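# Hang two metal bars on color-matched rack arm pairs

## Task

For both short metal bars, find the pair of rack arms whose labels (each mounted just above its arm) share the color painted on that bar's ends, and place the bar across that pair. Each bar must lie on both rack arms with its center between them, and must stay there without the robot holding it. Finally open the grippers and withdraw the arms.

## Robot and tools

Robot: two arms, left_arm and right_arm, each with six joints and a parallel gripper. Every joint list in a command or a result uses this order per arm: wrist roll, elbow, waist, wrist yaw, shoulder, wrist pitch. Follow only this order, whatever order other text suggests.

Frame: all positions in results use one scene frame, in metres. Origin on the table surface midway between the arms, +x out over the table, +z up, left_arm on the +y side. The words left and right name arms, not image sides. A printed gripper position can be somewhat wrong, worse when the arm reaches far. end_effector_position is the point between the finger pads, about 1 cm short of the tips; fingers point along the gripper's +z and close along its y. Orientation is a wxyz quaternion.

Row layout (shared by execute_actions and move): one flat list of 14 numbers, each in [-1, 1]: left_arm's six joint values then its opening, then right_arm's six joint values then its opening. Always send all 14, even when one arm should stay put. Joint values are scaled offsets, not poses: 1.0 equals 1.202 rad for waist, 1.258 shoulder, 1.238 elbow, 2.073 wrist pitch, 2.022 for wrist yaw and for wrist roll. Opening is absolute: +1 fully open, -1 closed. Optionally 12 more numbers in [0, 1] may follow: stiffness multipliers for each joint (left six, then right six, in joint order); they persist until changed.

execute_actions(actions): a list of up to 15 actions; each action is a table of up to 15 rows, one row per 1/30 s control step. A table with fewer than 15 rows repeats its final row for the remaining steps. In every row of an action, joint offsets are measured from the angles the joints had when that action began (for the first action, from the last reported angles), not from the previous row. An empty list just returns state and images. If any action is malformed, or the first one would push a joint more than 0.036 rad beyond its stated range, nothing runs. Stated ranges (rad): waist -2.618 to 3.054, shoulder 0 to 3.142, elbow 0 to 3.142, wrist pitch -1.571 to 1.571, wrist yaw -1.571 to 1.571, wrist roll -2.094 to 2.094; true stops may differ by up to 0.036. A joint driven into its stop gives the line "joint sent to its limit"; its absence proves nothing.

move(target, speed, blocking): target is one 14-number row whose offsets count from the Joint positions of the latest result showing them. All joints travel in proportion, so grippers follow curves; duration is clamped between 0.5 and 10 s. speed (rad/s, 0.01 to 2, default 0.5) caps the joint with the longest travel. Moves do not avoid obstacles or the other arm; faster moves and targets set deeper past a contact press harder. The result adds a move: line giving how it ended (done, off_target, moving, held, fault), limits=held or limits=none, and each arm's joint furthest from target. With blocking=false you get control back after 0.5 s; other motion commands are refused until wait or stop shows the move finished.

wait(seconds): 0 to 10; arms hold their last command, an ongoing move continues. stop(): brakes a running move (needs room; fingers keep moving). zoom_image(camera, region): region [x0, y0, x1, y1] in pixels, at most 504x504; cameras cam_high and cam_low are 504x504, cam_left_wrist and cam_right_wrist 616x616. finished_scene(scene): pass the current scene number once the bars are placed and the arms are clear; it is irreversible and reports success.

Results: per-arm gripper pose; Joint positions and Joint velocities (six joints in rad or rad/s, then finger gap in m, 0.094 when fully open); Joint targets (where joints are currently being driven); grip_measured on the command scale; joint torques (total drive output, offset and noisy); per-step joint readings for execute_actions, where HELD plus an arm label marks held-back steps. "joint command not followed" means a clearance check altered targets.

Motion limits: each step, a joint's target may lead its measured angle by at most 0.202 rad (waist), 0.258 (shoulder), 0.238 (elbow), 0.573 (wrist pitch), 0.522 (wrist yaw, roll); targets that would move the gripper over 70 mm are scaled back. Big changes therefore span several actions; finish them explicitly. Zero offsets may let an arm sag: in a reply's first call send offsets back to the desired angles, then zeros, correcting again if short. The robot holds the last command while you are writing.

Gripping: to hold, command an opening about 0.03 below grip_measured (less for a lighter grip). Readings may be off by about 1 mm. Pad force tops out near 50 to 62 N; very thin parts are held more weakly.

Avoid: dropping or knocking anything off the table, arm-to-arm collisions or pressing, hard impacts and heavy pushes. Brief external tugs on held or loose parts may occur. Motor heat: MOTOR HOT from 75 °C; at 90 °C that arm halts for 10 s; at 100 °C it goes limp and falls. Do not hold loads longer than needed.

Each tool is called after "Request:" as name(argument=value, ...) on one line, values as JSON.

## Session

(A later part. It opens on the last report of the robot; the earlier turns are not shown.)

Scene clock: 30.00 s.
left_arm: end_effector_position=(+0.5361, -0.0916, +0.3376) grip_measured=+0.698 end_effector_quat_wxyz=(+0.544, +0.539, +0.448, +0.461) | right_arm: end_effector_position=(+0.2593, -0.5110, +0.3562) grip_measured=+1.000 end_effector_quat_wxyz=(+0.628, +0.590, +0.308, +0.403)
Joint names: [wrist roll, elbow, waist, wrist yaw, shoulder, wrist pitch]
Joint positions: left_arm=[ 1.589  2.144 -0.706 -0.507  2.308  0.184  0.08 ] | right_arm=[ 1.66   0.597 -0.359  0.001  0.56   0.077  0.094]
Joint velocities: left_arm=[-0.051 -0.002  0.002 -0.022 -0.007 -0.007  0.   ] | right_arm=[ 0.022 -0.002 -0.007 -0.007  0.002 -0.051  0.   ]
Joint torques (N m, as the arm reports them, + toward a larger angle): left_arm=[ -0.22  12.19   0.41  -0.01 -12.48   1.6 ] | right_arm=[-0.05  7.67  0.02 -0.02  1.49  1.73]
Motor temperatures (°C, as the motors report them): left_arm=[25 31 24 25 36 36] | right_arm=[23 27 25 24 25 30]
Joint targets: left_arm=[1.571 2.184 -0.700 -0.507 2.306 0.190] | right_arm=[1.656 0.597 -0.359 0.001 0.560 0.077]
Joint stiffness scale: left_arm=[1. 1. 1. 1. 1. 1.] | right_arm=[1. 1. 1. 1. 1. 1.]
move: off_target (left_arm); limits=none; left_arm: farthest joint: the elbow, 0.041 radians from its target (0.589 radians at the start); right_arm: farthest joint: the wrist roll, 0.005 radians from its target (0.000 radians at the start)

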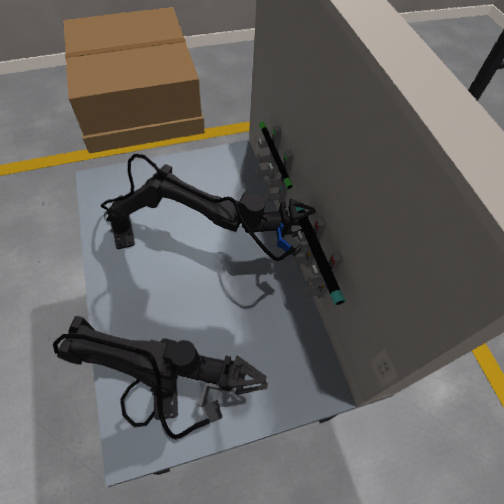

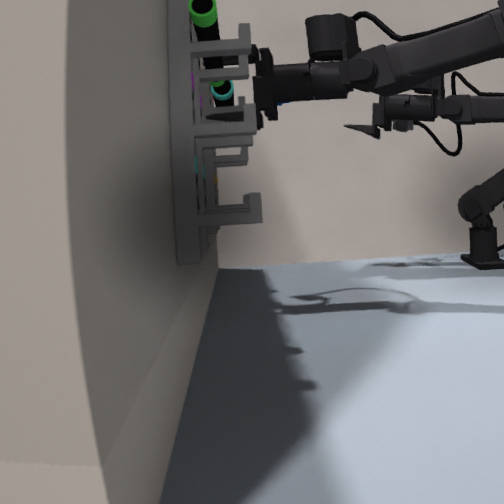

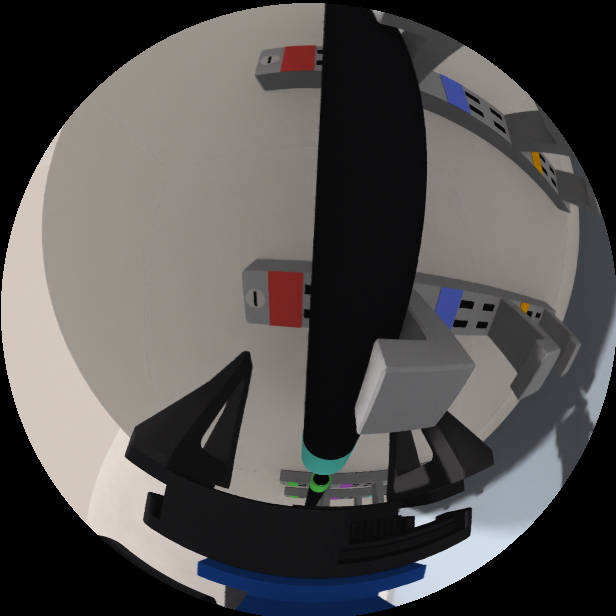

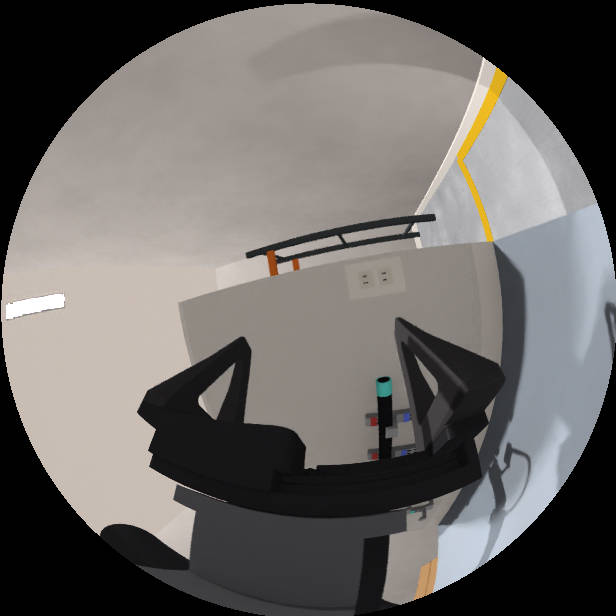

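Request:
execute_actions(actions=[[[-0.008,0.033,0,0,0.008,0,0.2,0,0,0,0,0,0,1]],[[-0.008,0.03,0,0,0,0,-0.3,0,0,0,0,0,0,1]],[[-0.008,0.03,0,0,0,0,-0.47,0,0,0,0,0,0,1]]])

Request:
move(target=[-0.014,0.033,0,0,-0.065,0.01,-0.47,0,0,0,0,0,0,1], speed=0.1)

Scene clock: 32.03 s.
left_arm: end_effector_position=(+0.5388, -0.0940, +0.3312) grip_measured=-0.416 end_effector_quat_wxyz=(+0.545, +0.538, +0.452, +0.457) | right_arm: end_effector_position=(+0.2593, -0.5110, +0.3562) grip_measured=+1.000 end_effector_quat_wxyz=(+0.626, +0.592, +0.304, +0.407)
Joint names: [wrist roll, elbow, waist, wrist yaw, shoulder, wrist pitch]
Joint positions: left_arm=[ 1.575  2.156 -0.706 -0.507  2.326  0.183  0.027] | right_arm=[ 1.673  0.597 -0.359  0.001  0.56   0.077  0.094]
Joint velocities: left_arm=[ 0.037 -0.007  0.002 -0.007  0.012 -0.007 -0.   ] | right_arm=[ 0.081 -0.012 -0.012 -0.022  0.002  0.037  0.   ]
Joint torques (N m, as the arm reports them, + toward a larger angle): left_arm=[ -0.01  11.24   0.11   0.03 -12.6    1.51] | right_arm=[-0.06  7.67  0.02 -0.02  1.49  1.73]
Motor temperatures (°C, as the motors report them): left_arm=[25 32 24 25 37 36] | right_arm=[23 28 25 24 25 31]
Joint targets: left_arm=[1.572 2.187 -0.706 -0.507 2.325 0.179] | right_arm=[1.669 0.597 -0.359 0.001 0.560 0.077]
Joint stiffness scale: left_arm=[1. 1. 1. 1. 1. 1.] | right_arm=[1. 1. 1. 1. 1. 1.]
Step readings (joint positions; steps 1 to 15: 1st action; 16 to 30: 2nd action; 31 to 45: 3rd action):
0: left_arm=[1.589 2.144 -0.706 -0.507 2.308 0.184] | right_arm=[1.660 0.597 -0.359 0.001 0.560 0.077]
1: left_arm=[1.589 2.144 -0.706 -0.507 2.309 0.184] | right_arm=[1.660 0.597 -0.359 0.001 0.560 0.077]
2: left_arm=[1.589 2.144 -0.706 -0.507 2.310 0.184] | right_arm=[1.661 0.597 -0.359 0.001 0.560 0.077]
4: left_arm=[1.589 2.144 -0.706 -0.507 2.313 0.184] | right_arm=[1.662 0.597 -0.359 0.001 0.560 0.077]
8: left_arm=[1.589 2.144 -0.706 -0.507 2.321 0.179] | right_arm=[1.663 0.597 -0.359 0.001 0.560 0.077]
15: left_arm=[1.589 2.144 -0.706 -0.507 2.324 0.175] | right_arm=[1.664 0.597 -0.359 0.001 0.560 0.077]
16: left_arm=[1.589 2.144 -0.706 -0.507 2.324 0.175] | right_arm=[1.665 0.597 -0.359 0.001 0.560 0.077]
17: left_arm=[1.589 2.144 -0.706 -0.507 2.324 0.177] | right_arm=[1.666 0.597 -0.359 0.001 0.560 0.077]
19: left_arm=[1.588 2.150 -0.706 -0.507 2.325 0.182] | right_arm=[1.667 0.597 -0.359 0.001 0.560 0.077]
23: left_arm=[1.588 2.150 -0.706 -0.507 2.325 0.179] | right_arm=[1.668 0.597 -0.359 0.001 0.560 0.077]
30: left_arm=[1.588 2.150 -0.706 -0.507 2.325 0.179] | right_arm=[1.668 0.597 -0.359 0.001 0.560 0.077]
31: left_arm=[1.586 2.151 -0.706 -0.507 2.325 0.186] | right_arm=[1.669 0.597 -0.359 0.001 0.560 0.077]
32: left_arm=[1.583 2.154 -0.706 -0.507 2.325 0.188] | right_arm=[1.670 0.597 -0.359 0.001 0.560 0.077]
34: left_arm=[1.581 2.156 -0.706 -0.507 2.326 0.184] | right_arm=[1.671 0.597 -0.359 0.001 0.560 0.077]
38: left_arm=[1.577 2.156 -0.706 -0.507 2.326 0.184] | right_arm=[1.672 0.597 -0.359 0.001 0.560 0.077]
45: Joint positions above

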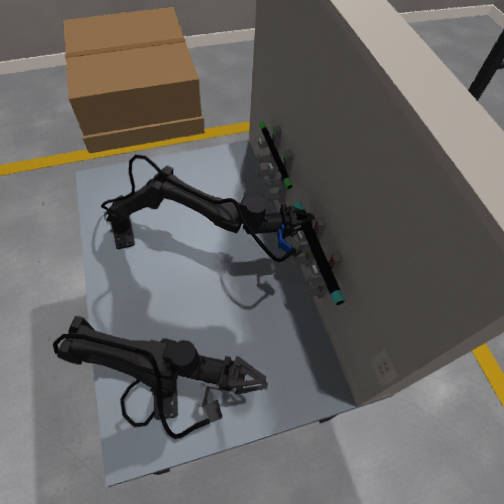

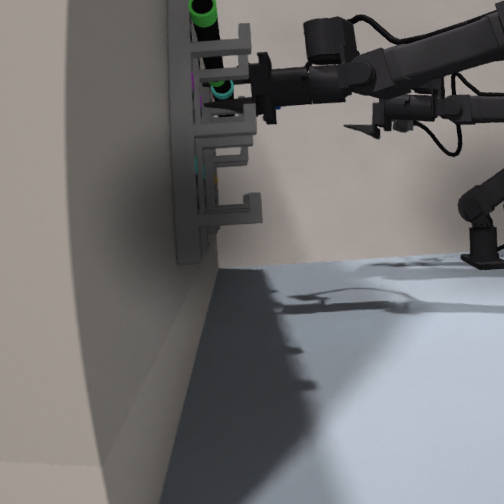

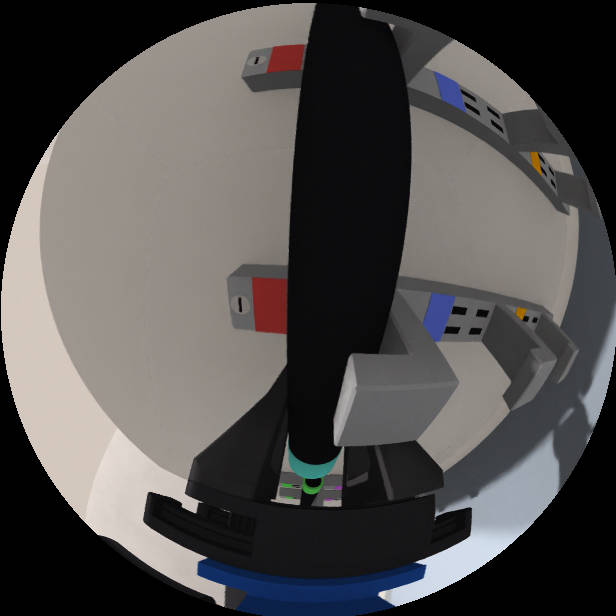

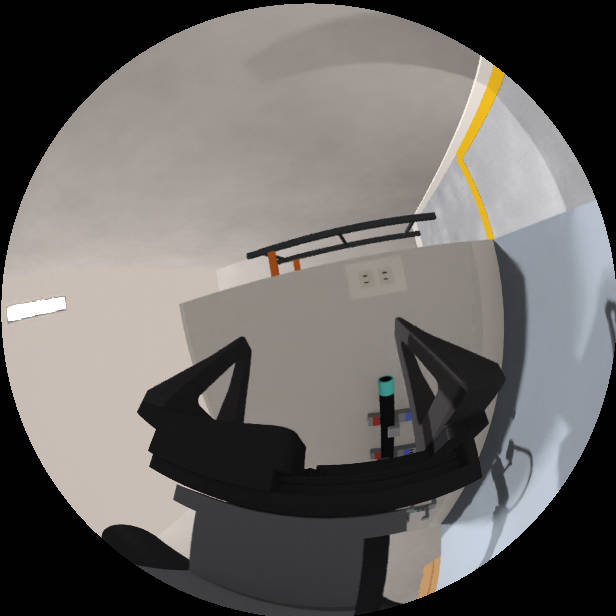

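Scene clock: 33.50 s.
left_arm: end_effector_position=(+0.5338, -0.0899, +0.3397) grip_measured=-0.416 end_effector_quat_wxyz=(+0.538, +0.546, +0.453, +0.456) | right_arm: end_effector_position=(+0.2593, -0.5110, +0.3562) grip_measured=+1.000 end_effector_quat_wxyz=(+0.625, +0.593, +0.303, +0.408)
Joint names: [wrist roll, elbow, waist, wrist yaw, shoulder, wrist pitch]
Joint positions: left_arm=[ 1.577  2.156 -0.706 -0.507  2.296  0.133  0.027] | right_arm=[ 1.677  0.597 -0.359  0.001  0.56   0.077  0.094]
Joint velocities: left_arm=[ 0.066  0.002 -0.002 -0.037  0.007  0.051 -0.   ] | right_arm=[-0.007  0.007  0.007 -0.037  0.007  0.007  0.   ]
Joint torques (N m, as the arm reports them, + toward a larger angle): left_arm=[ -0.32  12.     0.04   0.   -16.26   2.18] | right_arm=[-0.05  7.67  0.02 -0.02  1.48  1.72]
Motor temperatures (°C, as the motors report them): left_arm=[25 32 24 25 38 36] | right_arm=[23 28 25 24 25 31]
Joint targets: left_arm=[1.547 2.196 -0.706 -0.507 2.245 0.204] | right_arm=[1.673 0.597 -0.359 0.001 0.560 0.077]
Joint stiffness scale: left_arm=[1. 1. 1. 1. 1. 1.] | right_arm=[1. 1. 1. 1. 1. 1.]
move: off_target (left_arm); limits=none; left_arm: farthest joint: the wrist pitch, 0.071 radians from its target (0.021 radians at the start); right_arm: farthest joint: the wrist roll, 0.004 radians from its target (0.000 radians at the start)

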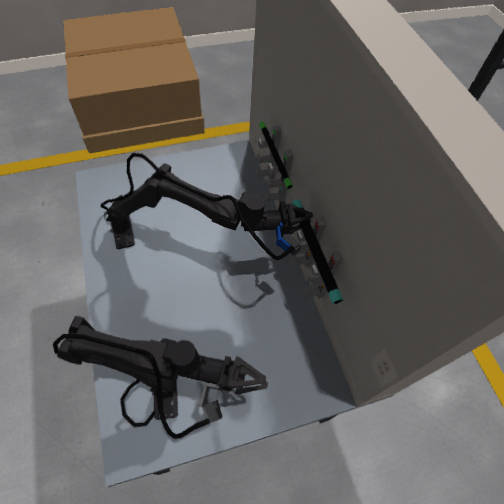

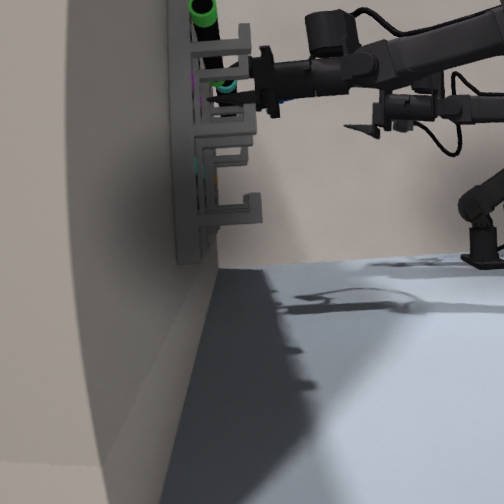

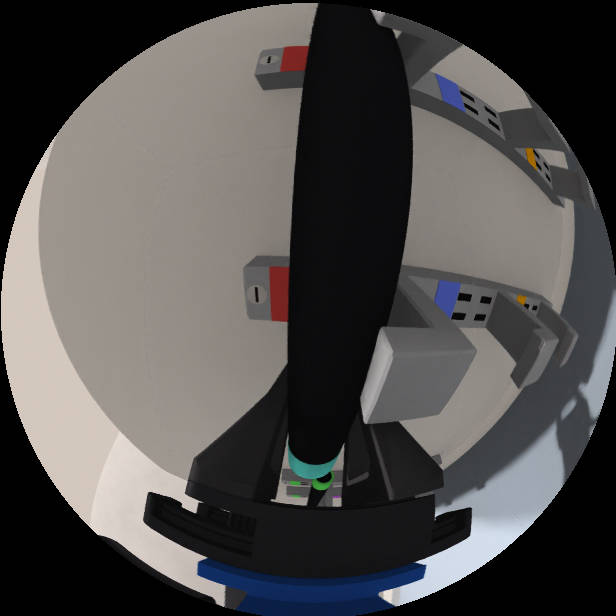

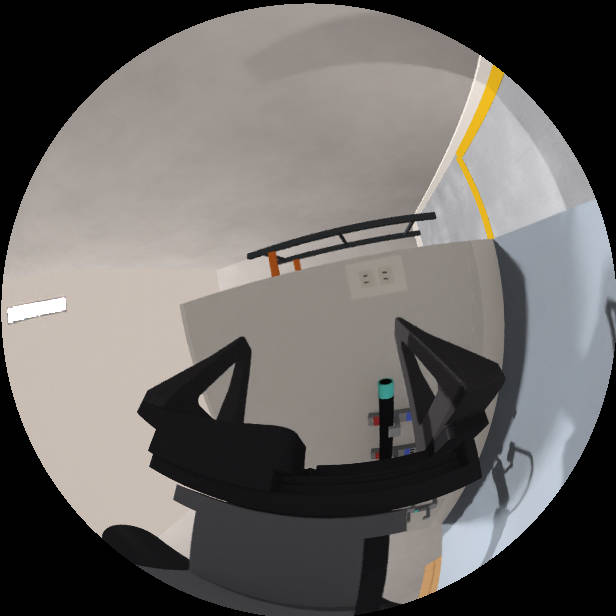

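Heavier; lift more with elbow.

Request:
move(target=[-0.03,0.085,0,0,-0.05,0.04,-0.47,0,0,0,0,0,0,1], speed=0.1)

Scene clock: 35.33 s.
left_arm: end_effector_position=(+0.5333, -0.0895, +0.3534) grip_measured=-0.416 end_effector_quat_wxyz=(+0.547, +0.536, +0.454, +0.454) | right_arm: end_effector_position=(+0.2593, -0.5110, +0.3562) grip_measured=+1.000 end_effector_quat_wxyz=(+0.624, +0.593, +0.302, +0.410)
Joint names: [wrist roll, elbow, waist, wrist yaw, shoulder, wrist pitch]
Joint positions: left_arm=[ 1.567  2.196 -0.706 -0.507  2.299  0.116  0.027] | right_arm=[ 1.682  0.597 -0.359  0.001  0.56   0.077  0.094]
Joint velocities: left_arm=[-0.037 -0.002 -0.012  0.007  0.002 -0.051  0.   ] | right_arm=[ 0.007 -0.017 -0.022  0.022 -0.002  0.022  0.   ]
Joint torques (N m, as the arm reports them, + toward a larger angle): left_arm=[ -0.47  13.23   0.06  -0.01 -16.63   2.35] | right_arm=[-0.05  7.67  0.01 -0.02  1.48  1.73]
Motor temperatures (°C, as the motors report them): left_arm=[25 32 24 25 39 36] | right_arm=[23 28 25 24 25 31]
Joint targets: left_arm=[1.524 2.251 -0.706 -0.507 2.243 0.201] | right_arm=[1.677 0.597 -0.359 0.001 0.560 0.077]
Joint stiffness scale: left_arm=[1. 1. 1. 1. 1. 1.] | right_arm=[1. 1. 1. 1. 1. 1.]
move: off_target (left_arm); limits=none; left_arm: farthest joint: the wrist pitch, 0.100 radians from its target (0.083 radians at the start); right_arm: farthest joint: the wrist roll, 0.005 radians from its target (0.000 radians at the start)

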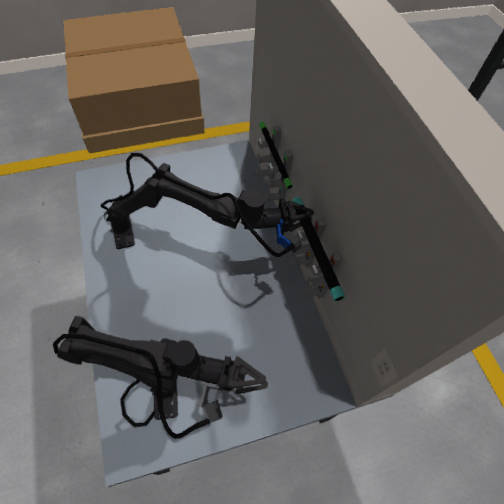

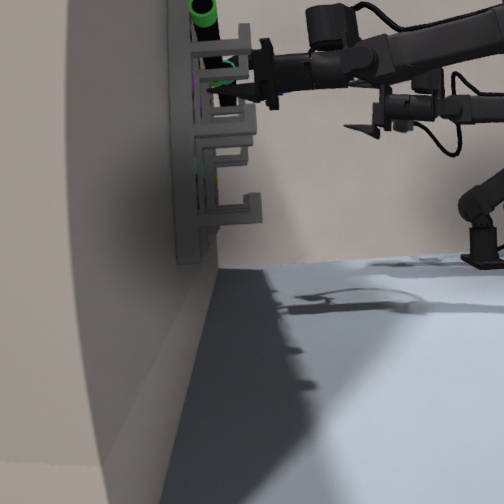

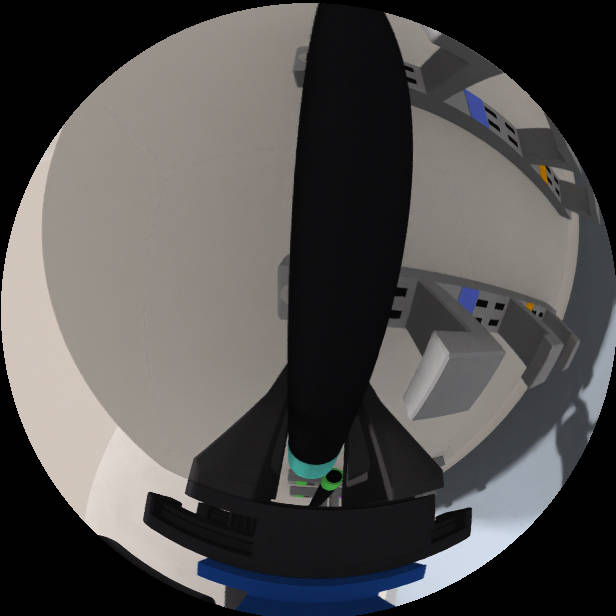

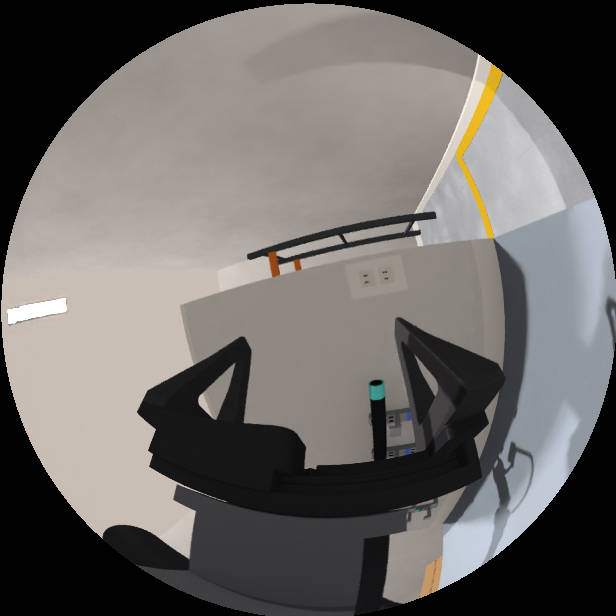

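Request:
execute_actions(actions=[[[-0.022,0.02,0,0,-0.08,0.035,-0.47,0,0,0,0,0,0,1]],[[-0.022,-0.02,0,0,-0.1,0.04,-0.47,0,0,0,0,0,0,1]],[[-0.022,-0.08,0,0,-0.12,0.05,-0.47,0,0,0,0,0,0,1]],[[-0.022,-0.08,0,0,-0.12,0.05,-0.47,0,0,0,0,0,0,1]]])

Scene clock: 37.90 s.
left_arm: end_effector_position=(+0.4587, -0.0294, +0.4770) grip_measured=-0.417 end_effector_quat_wxyz=(+0.613, +0.466, +0.443, +0.459) | right_arm: end_effector_position=(+0.2593, -0.5110, +0.3562) grip_measured=+1.000 end_effector_quat_wxyz=(+0.620, +0.596, +0.296, +0.415)
Joint names: [wrist roll, elbow, waist, wrist yaw, shoulder, wrist pitch]
Joint positions: left_arm=[ 1.55   1.944 -0.706 -0.505  1.92   0.174  0.027] | right_arm=[ 1.699  0.597 -0.359  0.001  0.56   0.077  0.094]
Joint velocities: left_arm=[ 0.007 -0.007 -0.007 -0.037 -0.002  0.022  0.   ] | right_arm=[ 0.007  0.012  0.002 -0.051  0.007 -0.022  0.   ]
Joint torques (N m, as the arm reports them, + toward a larger angle): left_arm=[ -0.43   8.99  -0.02   0.07 -11.98   2.24] | right_arm=[-0.04  7.66  0.02 -0.02  1.48  1.73]
Motor temperatures (°C, as the motors report them): left_arm=[25 32 24 25 41 37] | right_arm=[23 28 25 24 25 31]
Joint targets: left_arm=[1.510 1.953 -0.706 -0.506 1.884 0.251] | right_arm=[1.695 0.597 -0.359 0.001 0.560 0.077]
Joint stiffness scale: left_arm=[1. 1. 1. 1. 1. 1.] | right_arm=[1. 1. 1. 1. 1. 1.]
Step readings (joint positions; steps 1 to 15: 1st action; 16 to 30: 2nd action; 31 to 45: 3rd action; 46 to 60: 4th action):
0: left_arm=[1.567 2.196 -0.706 -0.507 2.299 0.116] | right_arm=[1.682 0.597 -0.359 0.001 0.560 0.077]
1: left_arm=[1.567 2.196 -0.706 -0.507 2.296 0.113] | right_arm=[1.683 0.597 -0.359 0.001 0.560 0.077]
2: left_arm=[1.567 2.196 -0.706 -0.507 2.292 0.105] | right_arm=[1.683 0.597 -0.359 0.001 0.560 0.077]
4: left_arm=[1.567 2.196 -0.706 -0.507 2.283 0.097] | right_arm=[1.684 0.597 -0.359 0.001 0.560 0.077]
8: left_arm=[1.567 2.196 -0.706 -0.507 2.257 0.097] | right_arm=[1.686 0.597 -0.359 0.001 0.560 0.077]
15: left_arm=[1.564 2.196 -0.706 -0.507 2.238 0.113] | right_arm=[1.686 0.597 -0.359 0.001 0.560 0.077]
16: left_arm=[1.564 2.189 -0.706 -0.507 2.232 0.112] | right_arm=[1.687 0.597 -0.359 0.001 0.560 0.077]
17: left_arm=[1.564 2.176 -0.706 -0.507 2.221 0.107] | right_arm=[1.688 0.597 -0.359 0.001 0.560 0.077]
19: left_arm=[1.564 2.162 -0.706 -0.507 2.202 0.095] | right_arm=[1.689 0.597 -0.359 0.001 0.560 0.077]
23: left_arm=[1.563 2.160 -0.706 -0.507 2.172 0.098] | right_arm=[1.690 0.597 -0.359 0.001 0.560 0.077]
30: left_arm=[1.559 2.160 -0.706 -0.507 2.149 0.122] | right_arm=[1.691 0.597 -0.359 0.001 0.560 0.077]
31: left_arm=[1.558 2.136 -0.706 -0.506 2.134 0.131] | right_arm=[1.691 0.597 -0.359 0.001 0.560 0.077]
32: left_arm=[1.556 2.096 -0.706 -0.506 2.109 0.131] | right_arm=[1.692 0.597 -0.359 0.001 0.560 0.077]
34: left_arm=[1.557 2.057 -0.706 -0.506 2.075 0.118] | right_arm=[1.693 0.597 -0.359 0.001 0.560 0.077]
38: left_arm=[1.557 2.052 -0.706 -0.506 2.048 0.128] | right_arm=[1.694 0.597 -0.359 0.001 0.560 0.077]
45: left_arm=[1.555 2.052 -0.706 -0.506 2.035 0.148] | right_arm=[1.695 0.597 -0.359 0.001 0.560 0.077]
46: left_arm=[1.553 2.029 -0.706 -0.504 2.022 0.158] | right_arm=[1.695 0.597 -0.359 0.001 0.560 0.077]
47: left_arm=[1.551 1.989 -0.706 -0.505 1.996 0.158] | right_arm=[1.696 0.597 -0.359 0.001 0.560 0.077]
49: left_arm=[1.552 1.948 -0.706 -0.505 1.960 0.145] | right_arm=[1.697 0.597 -0.359 0.001 0.560 0.077]
53: left_arm=[1.552 1.944 -0.706 -0.505 1.932 0.156] | right_arm=[1.698 0.597 -0.359 0.001 0.560 0.077]
60: Joint positions above

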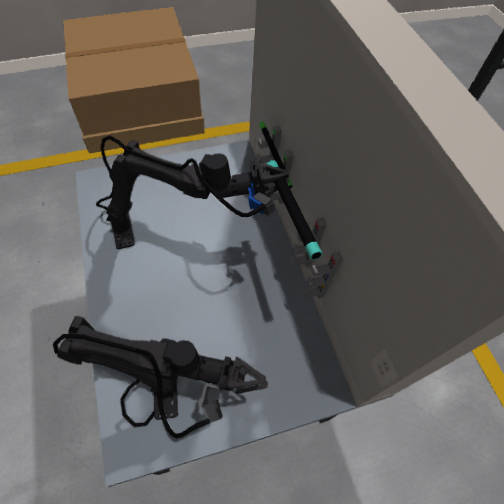

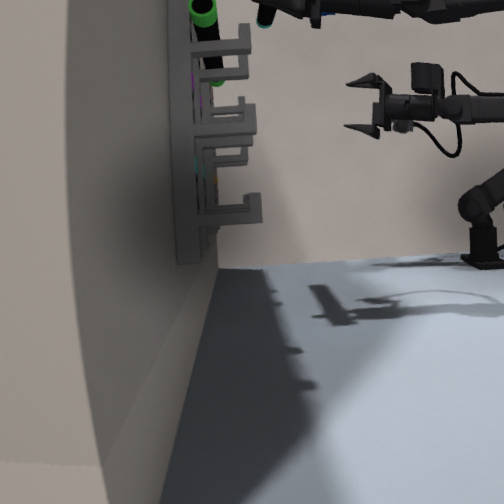

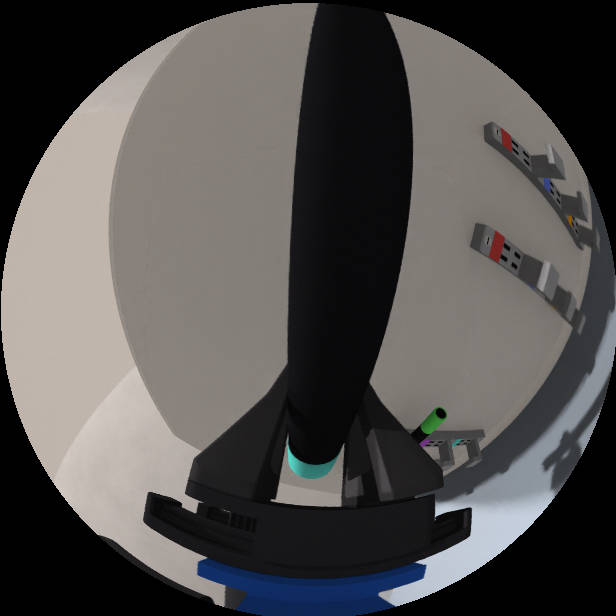

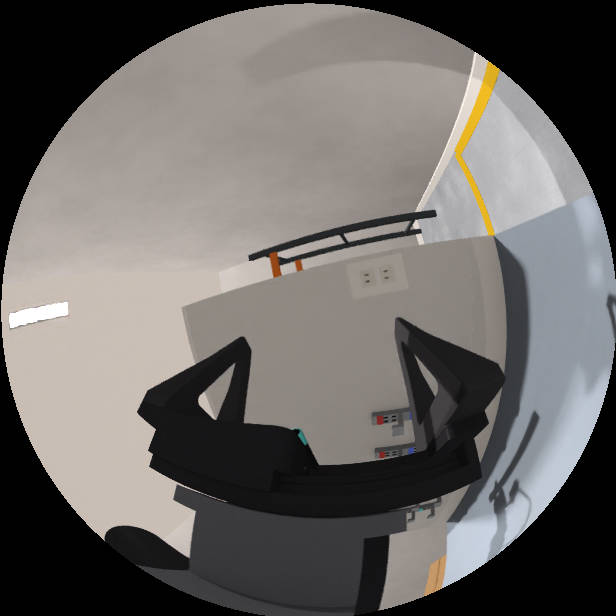

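Request:
move(target=[-0.012,-0.955,0,0,-0.16,0.435,-0.47,0,0,0,0,0,0,1], speed=0.6)

Request:
move(target=[-0.022,0.008,0.716,0.424,-0.025,0.035,-0.47,0,0,0,0,0,0,1])

Scene clock: 41.10 s.
left_arm: end_effector_position=(+0.3833, +0.0317, +0.1976) grip_measured=-0.416 end_effector_quat_wxyz=(+0.535, +0.549, +0.456, +0.452) | right_arm: end_effector_position=(+0.2593, -0.5110, +0.3562) grip_measured=+1.000 end_effector_quat_wxyz=(+0.619, +0.597, +0.295, +0.417)
Joint names: [wrist roll, elbow, waist, wrist yaw, shoulder, wrist pitch]
Joint positions: left_arm=[ 1.569  0.757 -0.706 -0.505  1.765  0.987  0.027] | right_arm=[ 1.704  0.597 -0.359  0.001  0.56   0.077  0.094]
Joint velocities: left_arm=[-0.037  0.002 -0.007 -0.051 -0.022  0.081  0.   ] | right_arm=[-0.037 -0.017 -0.012 -0.037  0.002  0.081  0.   ]
Joint torques (N m, as the arm reports them, + toward a larger angle): left_arm=[ -0.47   7.19   0.21  -0.04 -10.11   2.43] | right_arm=[-0.05  7.67  0.02 -0.02  1.47  1.73]
Motor temperatures (°C, as the motors report them): left_arm=[25 31 24 25 41 38] | right_arm=[23 28 25 24 25 31]
Joint targets: left_arm=[1.526 0.762 -0.706 -0.505 1.719 1.076] | right_arm=[1.699 0.597 -0.359 0.001 0.560 0.077]
Joint stiffness scale: left_arm=[1. 1. 1. 1. 1. 1.] | right_arm=[1. 1. 1. 1. 1. 1.]
move: off_target (left_arm); limits=none; left_arm: farthest joint: the wrist pitch, 0.089 radians from its target (0.902 radians at the start); right_arm: farthest joint: the wrist roll, 0.005 radians from its target (0.000 radians at the start)

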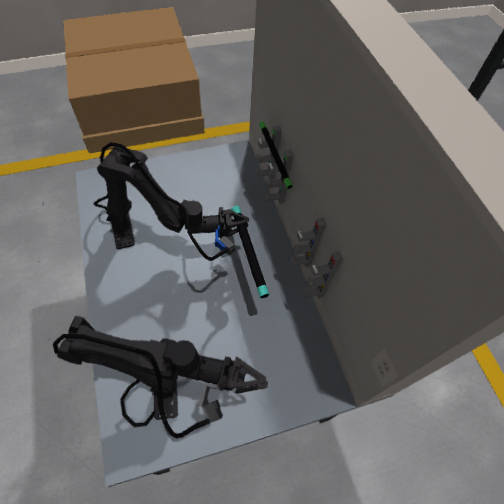

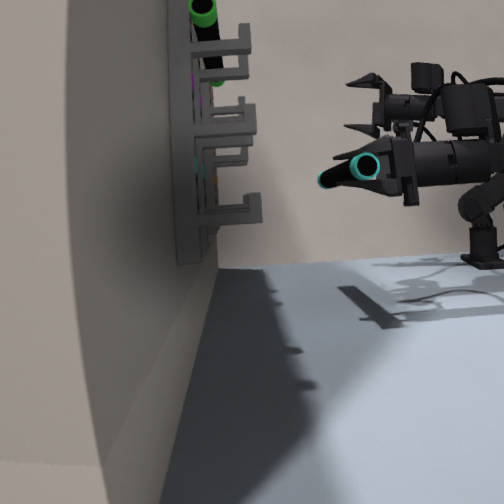

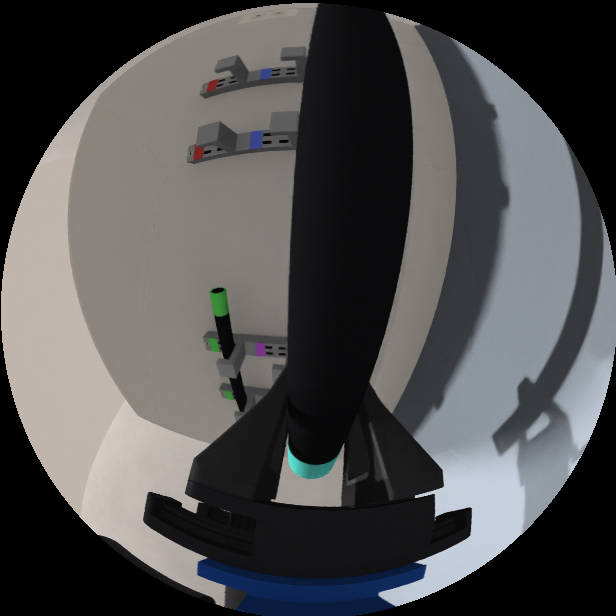

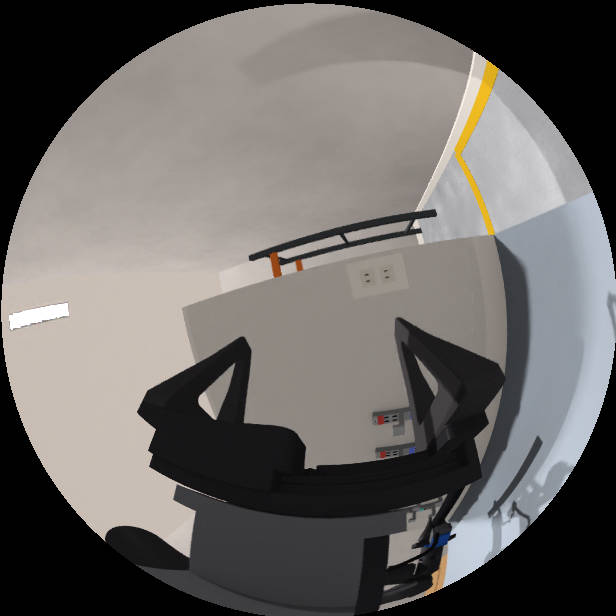

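Scene clock: 43.63 s.
left_arm: end_effector_position=(+0.4507, +0.2978, +0.1950) grip_measured=-0.416 end_effector_quat_wxyz=(+0.534, +0.540, +0.467, +0.452) | right_arm: end_effector_position=(+0.2593, -0.5110, +0.3562) grip_measured=+1.000 end_effector_quat_wxyz=(+0.618, +0.597, +0.294, +0.418)
Joint names: [wrist roll, elbow, waist, wrist yaw, shoulder, wrist pitch]
Joint positions: left_arm=[1.567 0.757 0.158 0.337 1.775 0.997 0.027] | right_arm=[ 1.708  0.597 -0.359  0.001  0.56   0.077  0.094]
Joint velocities: left_arm=[ 0.007  0.002 -0.012  0.125 -0.027  0.022 -0.   ] | right_arm=[-0.007  0.007 -0.002 -0.051 -0.017 -0.022  0.   ]
Joint torques (N m, as the arm reports them, + toward a larger angle): left_arm=[ -0.45   7.52  -0.15   0.17 -10.03   2.2 ] | right_arm=[-0.05  7.66  0.01 -0.02  1.48  1.73]
Motor temperatures (°C, as the motors report them): left_arm=[25 31 24 25 40 38] | right_arm=[23 28 25 24 25 31]
Joint targets: left_arm=[1.524 0.767 0.155 0.353 1.734 1.059] | right_arm=[1.703 0.597 -0.359 0.001 0.560 0.077]
Joint stiffness scale: left_arm=[1. 1. 1. 1. 1. 1.] | right_arm=[1. 1. 1. 1. 1. 1.]
move: off_target (left_arm); limits=none; left_arm: farthest joint: the wrist pitch, 0.063 radians from its target (0.073 radians at the start); right_arm: farthest joint: the wrist roll, 0.004 radians from its target (0.000 radians at the start)

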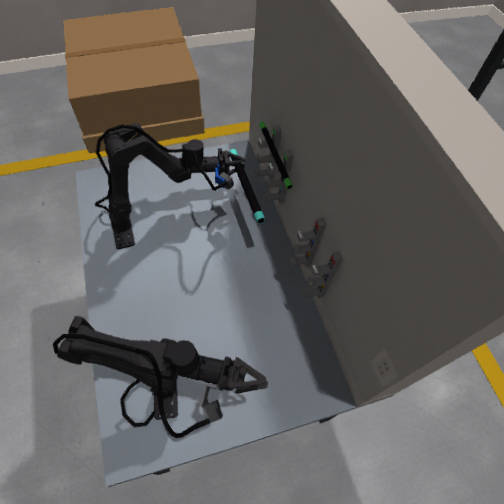

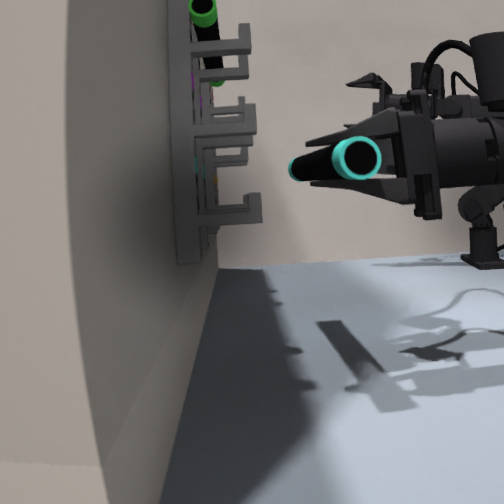

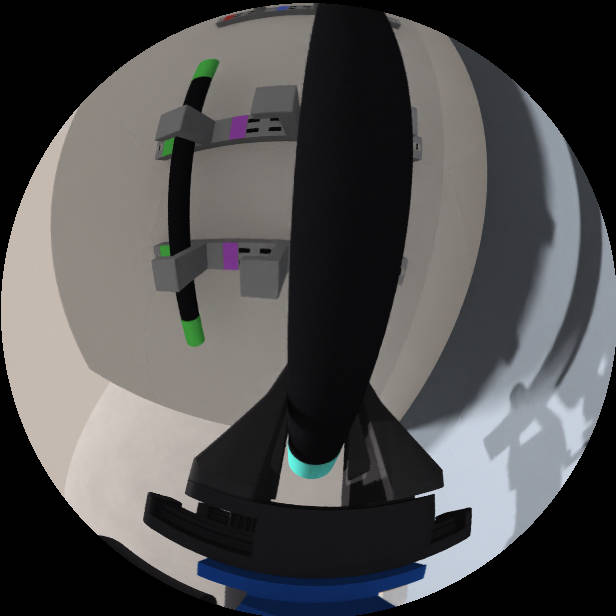

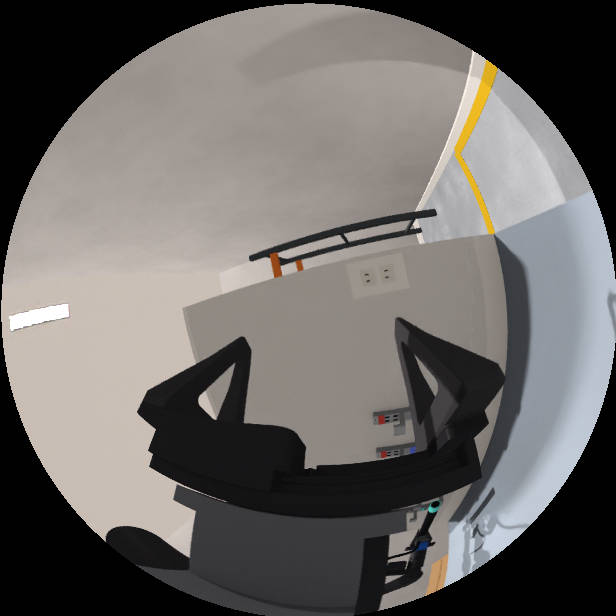

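Request:
execute_actions(actions=[[[-0.021,0.094,0,0.015,0.024,0.02,-0.47,0,0,0,0,0,0,1]],[[-0.021,0.094,0,0,0.024,0.02,-0.47,0,0,0,0,0,0,1]]])

Scene clock: 45.17 s.
left_arm: end_effector_position=(+0.4819, +0.3006, +0.2156) grip_measured=-0.416 end_effector_quat_wxyz=(+0.548, +0.534, +0.446, +0.464) | right_arm: end_effector_position=(+0.2593, -0.5110, +0.3562) grip_measured=+1.000 end_effector_quat_wxyz=(+0.617, +0.598, +0.291, +0.421)
Joint names: [wrist roll, elbow, waist, wrist yaw, shoulder, wrist pitch]
Joint positions: left_arm=[1.566 0.906 0.158 0.354 1.856 0.984 0.027] | right_arm=[ 1.716  0.597 -0.359  0.001  0.56   0.077  0.094]
Joint velocities: left_arm=[ 0.022 -0.002  0.002 -0.007 -0.002 -0.007  0.   ] | right_arm=[-0.051 -0.002  0.002 -0.007 -0.002 -0.022  0.   ]
Joint torques (N m, as the arm reports them, + toward a larger angle): left_arm=[-0.46 10.8  -0.03 -0.02 -8.75  2.  ] | right_arm=[-0.06  7.67  0.01 -0.02  1.47  1.73]
Motor temperatures (°C, as the motors report them): left_arm=[25 31 24 25 40 38] | right_arm=[23 28 25 24 25 31]
Joint targets: left_arm=[1.524 0.948 0.158 0.353 1.846 1.032] | right_arm=[1.712 0.597 -0.359 0.001 0.560 0.077]
Joint stiffness scale: left_arm=[1. 1. 1. 1. 1. 1.] | right_arm=[1. 1. 1. 1. 1. 1.]
Step readings (joint positions; steps 1 to 15: 1st action; 16 to 30: 2nd action):
0: left_arm=[1.567 0.757 0.158 0.337 1.775 0.997] | right_arm=[1.708 0.597 -0.359 0.001 0.560 0.077]
1: left_arm=[1.567 0.765 0.158 0.341 1.780 0.994] | right_arm=[1.708 0.597 -0.359 0.001 0.560 0.077]
2: left_arm=[1.567 0.785 0.158 0.348 1.792 0.991] | right_arm=[1.709 0.597 -0.359 0.001 0.560 0.077]
4: left_arm=[1.567 0.819 0.158 0.349 1.812 0.990] | right_arm=[1.710 0.597 -0.359 0.001 0.560 0.077]
8: left_arm=[1.566 0.832 0.158 0.351 1.815 0.991] | right_arm=[1.711 0.597 -0.359 0.001 0.560 0.077]
15: left_arm=[1.566 0.832 0.158 0.353 1.815 0.990] | right_arm=[1.712 0.597 -0.359 0.001 0.560 0.077]
16: left_arm=[1.566 0.841 0.158 0.355 1.821 0.988] | right_arm=[1.713 0.597 -0.359 0.001 0.560 0.077]
17: left_arm=[1.566 0.862 0.158 0.357 1.833 0.985] | right_arm=[1.713 0.597 -0.359 0.001 0.560 0.077]
19: left_arm=[1.566 0.895 0.158 0.355 1.853 0.985] | right_arm=[1.714 0.597 -0.359 0.001 0.560 0.077]
23: left_arm=[1.566 0.906 0.158 0.354 1.856 0.985] | right_arm=[1.715 0.597 -0.359 0.001 0.560 0.077]
30: Joint positions above

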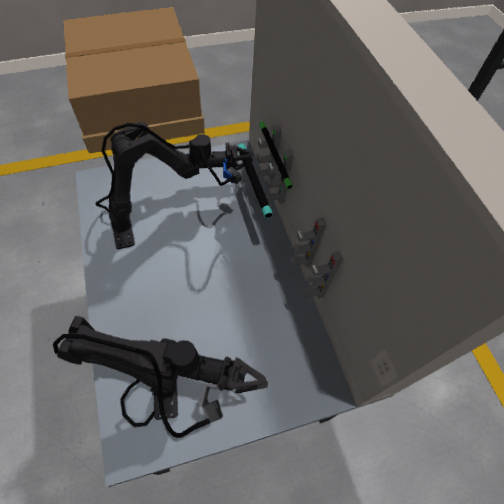

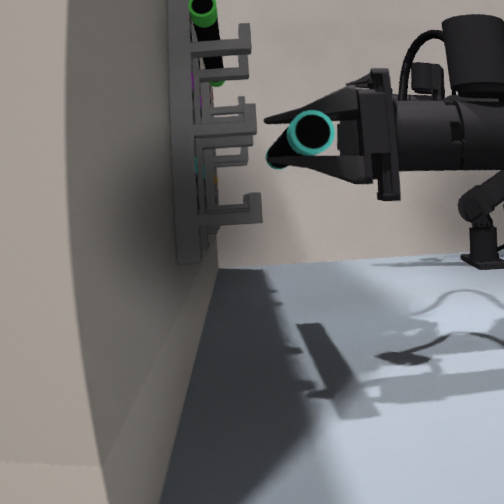

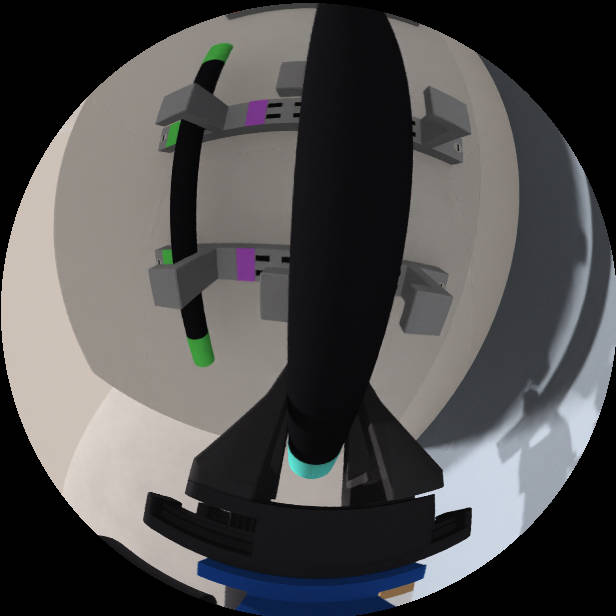

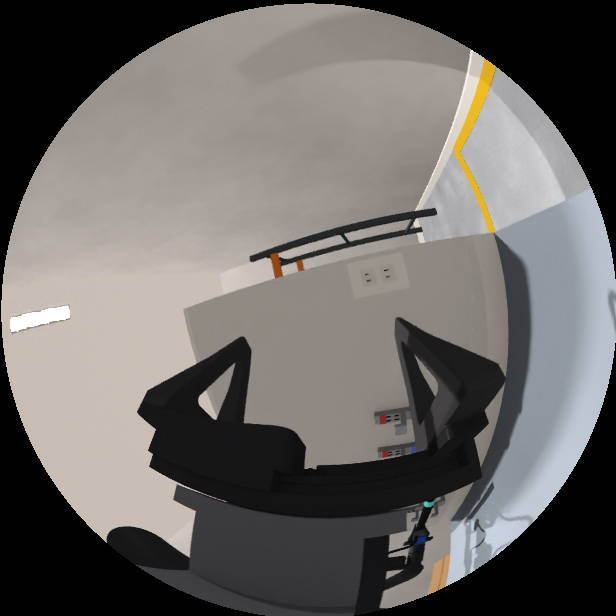

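Request:
execute_actions(actions=[[[-0.021,0.03,0,0,0.012,0.009,-0.47,0,0,0,0,0,0,1]],[[-0.021,0.087,0,0,0.029,0.013,-0.47,0,0,0,0,0,0,1]]])

Scene clock: 46.57 s.
left_arm: end_effector_position=(+0.4988, +0.3038, +0.1935) grip_measured=-0.416 end_effector_quat_wxyz=(+0.539, +0.543, +0.464, +0.447) | right_arm: end_effector_position=(+0.2593, -0.5110, +0.3562) grip_measured=+1.000 end_effector_quat_wxyz=(+0.615, +0.600, +0.289, +0.423)
Joint names: [wrist roll, elbow, waist, wrist yaw, shoulder, wrist pitch]
Joint positions: left_arm=[1.564 0.97  0.158 0.354 1.932 0.94  0.027] | right_arm=[ 1.725  0.597 -0.359  0.001  0.56   0.077  0.094]
Joint velocities: left_arm=[ 0.037  0.007 -0.017  0.051  0.012  0.007 -0.001] | right_arm=[ 0.007 -0.022 -0.007  0.007  0.012  0.037  0.   ]
Joint torques (N m, as the arm reports them, + toward a larger angle): left_arm=[-0.44 10.93  0.26  0.02 -9.25  2.02] | right_arm=[-0.04  7.67  0.01 -0.02  1.49  1.73]
Motor temperatures (°C, as the motors report them): left_arm=[25 31 24 25 40 39] | right_arm=[23 28 25 24 25 31]
Joint targets: left_arm=[1.522 1.013 0.158 0.354 1.922 0.983] | right_arm=[1.720 0.597 -0.359 0.001 0.560 0.077]
Joint stiffness scale: left_arm=[1. 1. 1. 1. 1. 1.] | right_arm=[1. 1. 1. 1. 1. 1.]
Step readings (joint positions; steps 1 to 15: 1st action; 16 to 30: 2nd action):
0: left_arm=[1.566 0.906 0.158 0.354 1.856 0.984] | right_arm=[1.716 0.597 -0.359 0.001 0.560 0.077]
1: left_arm=[1.565 0.906 0.158 0.354 1.858 0.984] | right_arm=[1.717 0.597 -0.359 0.001 0.560 0.077]
2: left_arm=[1.564 0.906 0.158 0.354 1.861 0.984] | right_arm=[1.718 0.597 -0.359 0.001 0.560 0.077]
4: left_arm=[1.564 0.906 0.158 0.354 1.871 0.978] | right_arm=[1.719 0.597 -0.359 0.001 0.560 0.077]
8: left_arm=[1.564 0.906 0.158 0.354 1.884 0.960] | right_arm=[1.720 0.597 -0.359 0.001 0.560 0.077]
15: left_arm=[1.564 0.906 0.158 0.354 1.885 0.956] | right_arm=[1.720 0.597 -0.359 0.001 0.560 0.077]
16: left_arm=[1.564 0.914 0.158 0.356 1.891 0.953] | right_arm=[1.721 0.597 -0.359 0.001 0.560 0.077]
17: left_arm=[1.564 0.934 0.158 0.357 1.904 0.951] | right_arm=[1.722 0.597 -0.359 0.001 0.560 0.077]
19: left_arm=[1.564 0.963 0.158 0.355 1.926 0.949] | right_arm=[1.723 0.597 -0.359 0.001 0.560 0.077]
23: left_arm=[1.564 0.970 0.158 0.354 1.932 0.943] | right_arm=[1.724 0.597 -0.359 0.001 0.560 0.077]
30: Joint positions above

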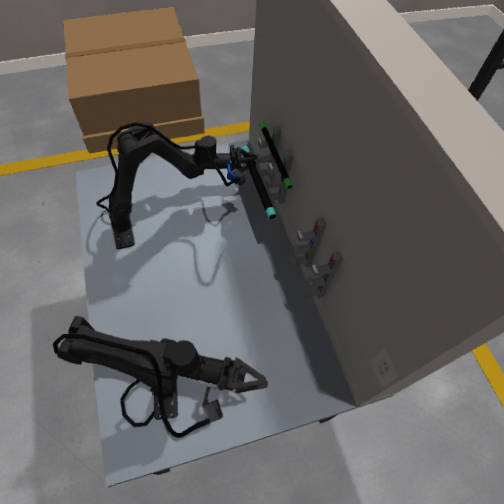

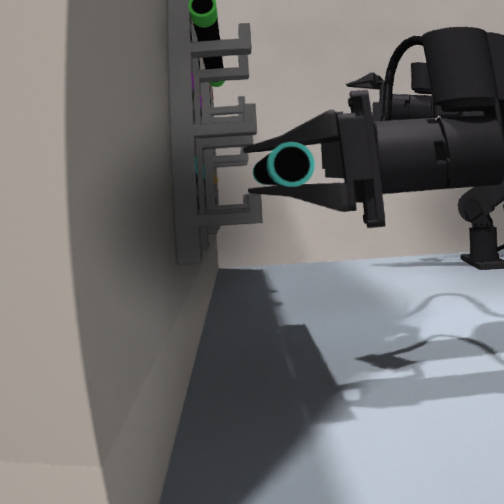

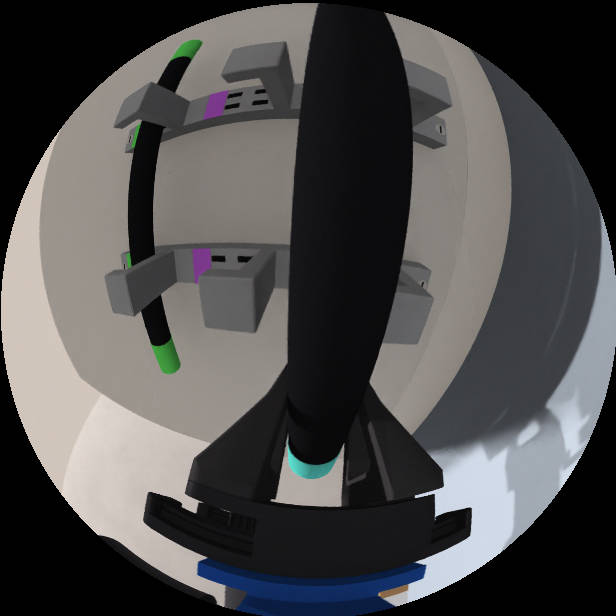

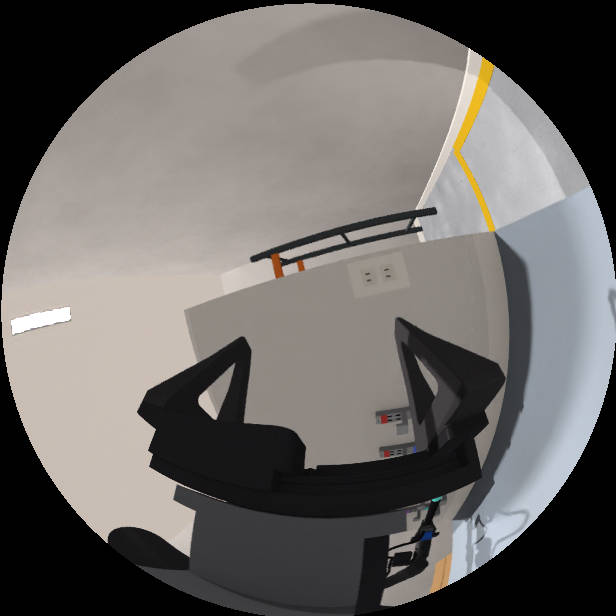

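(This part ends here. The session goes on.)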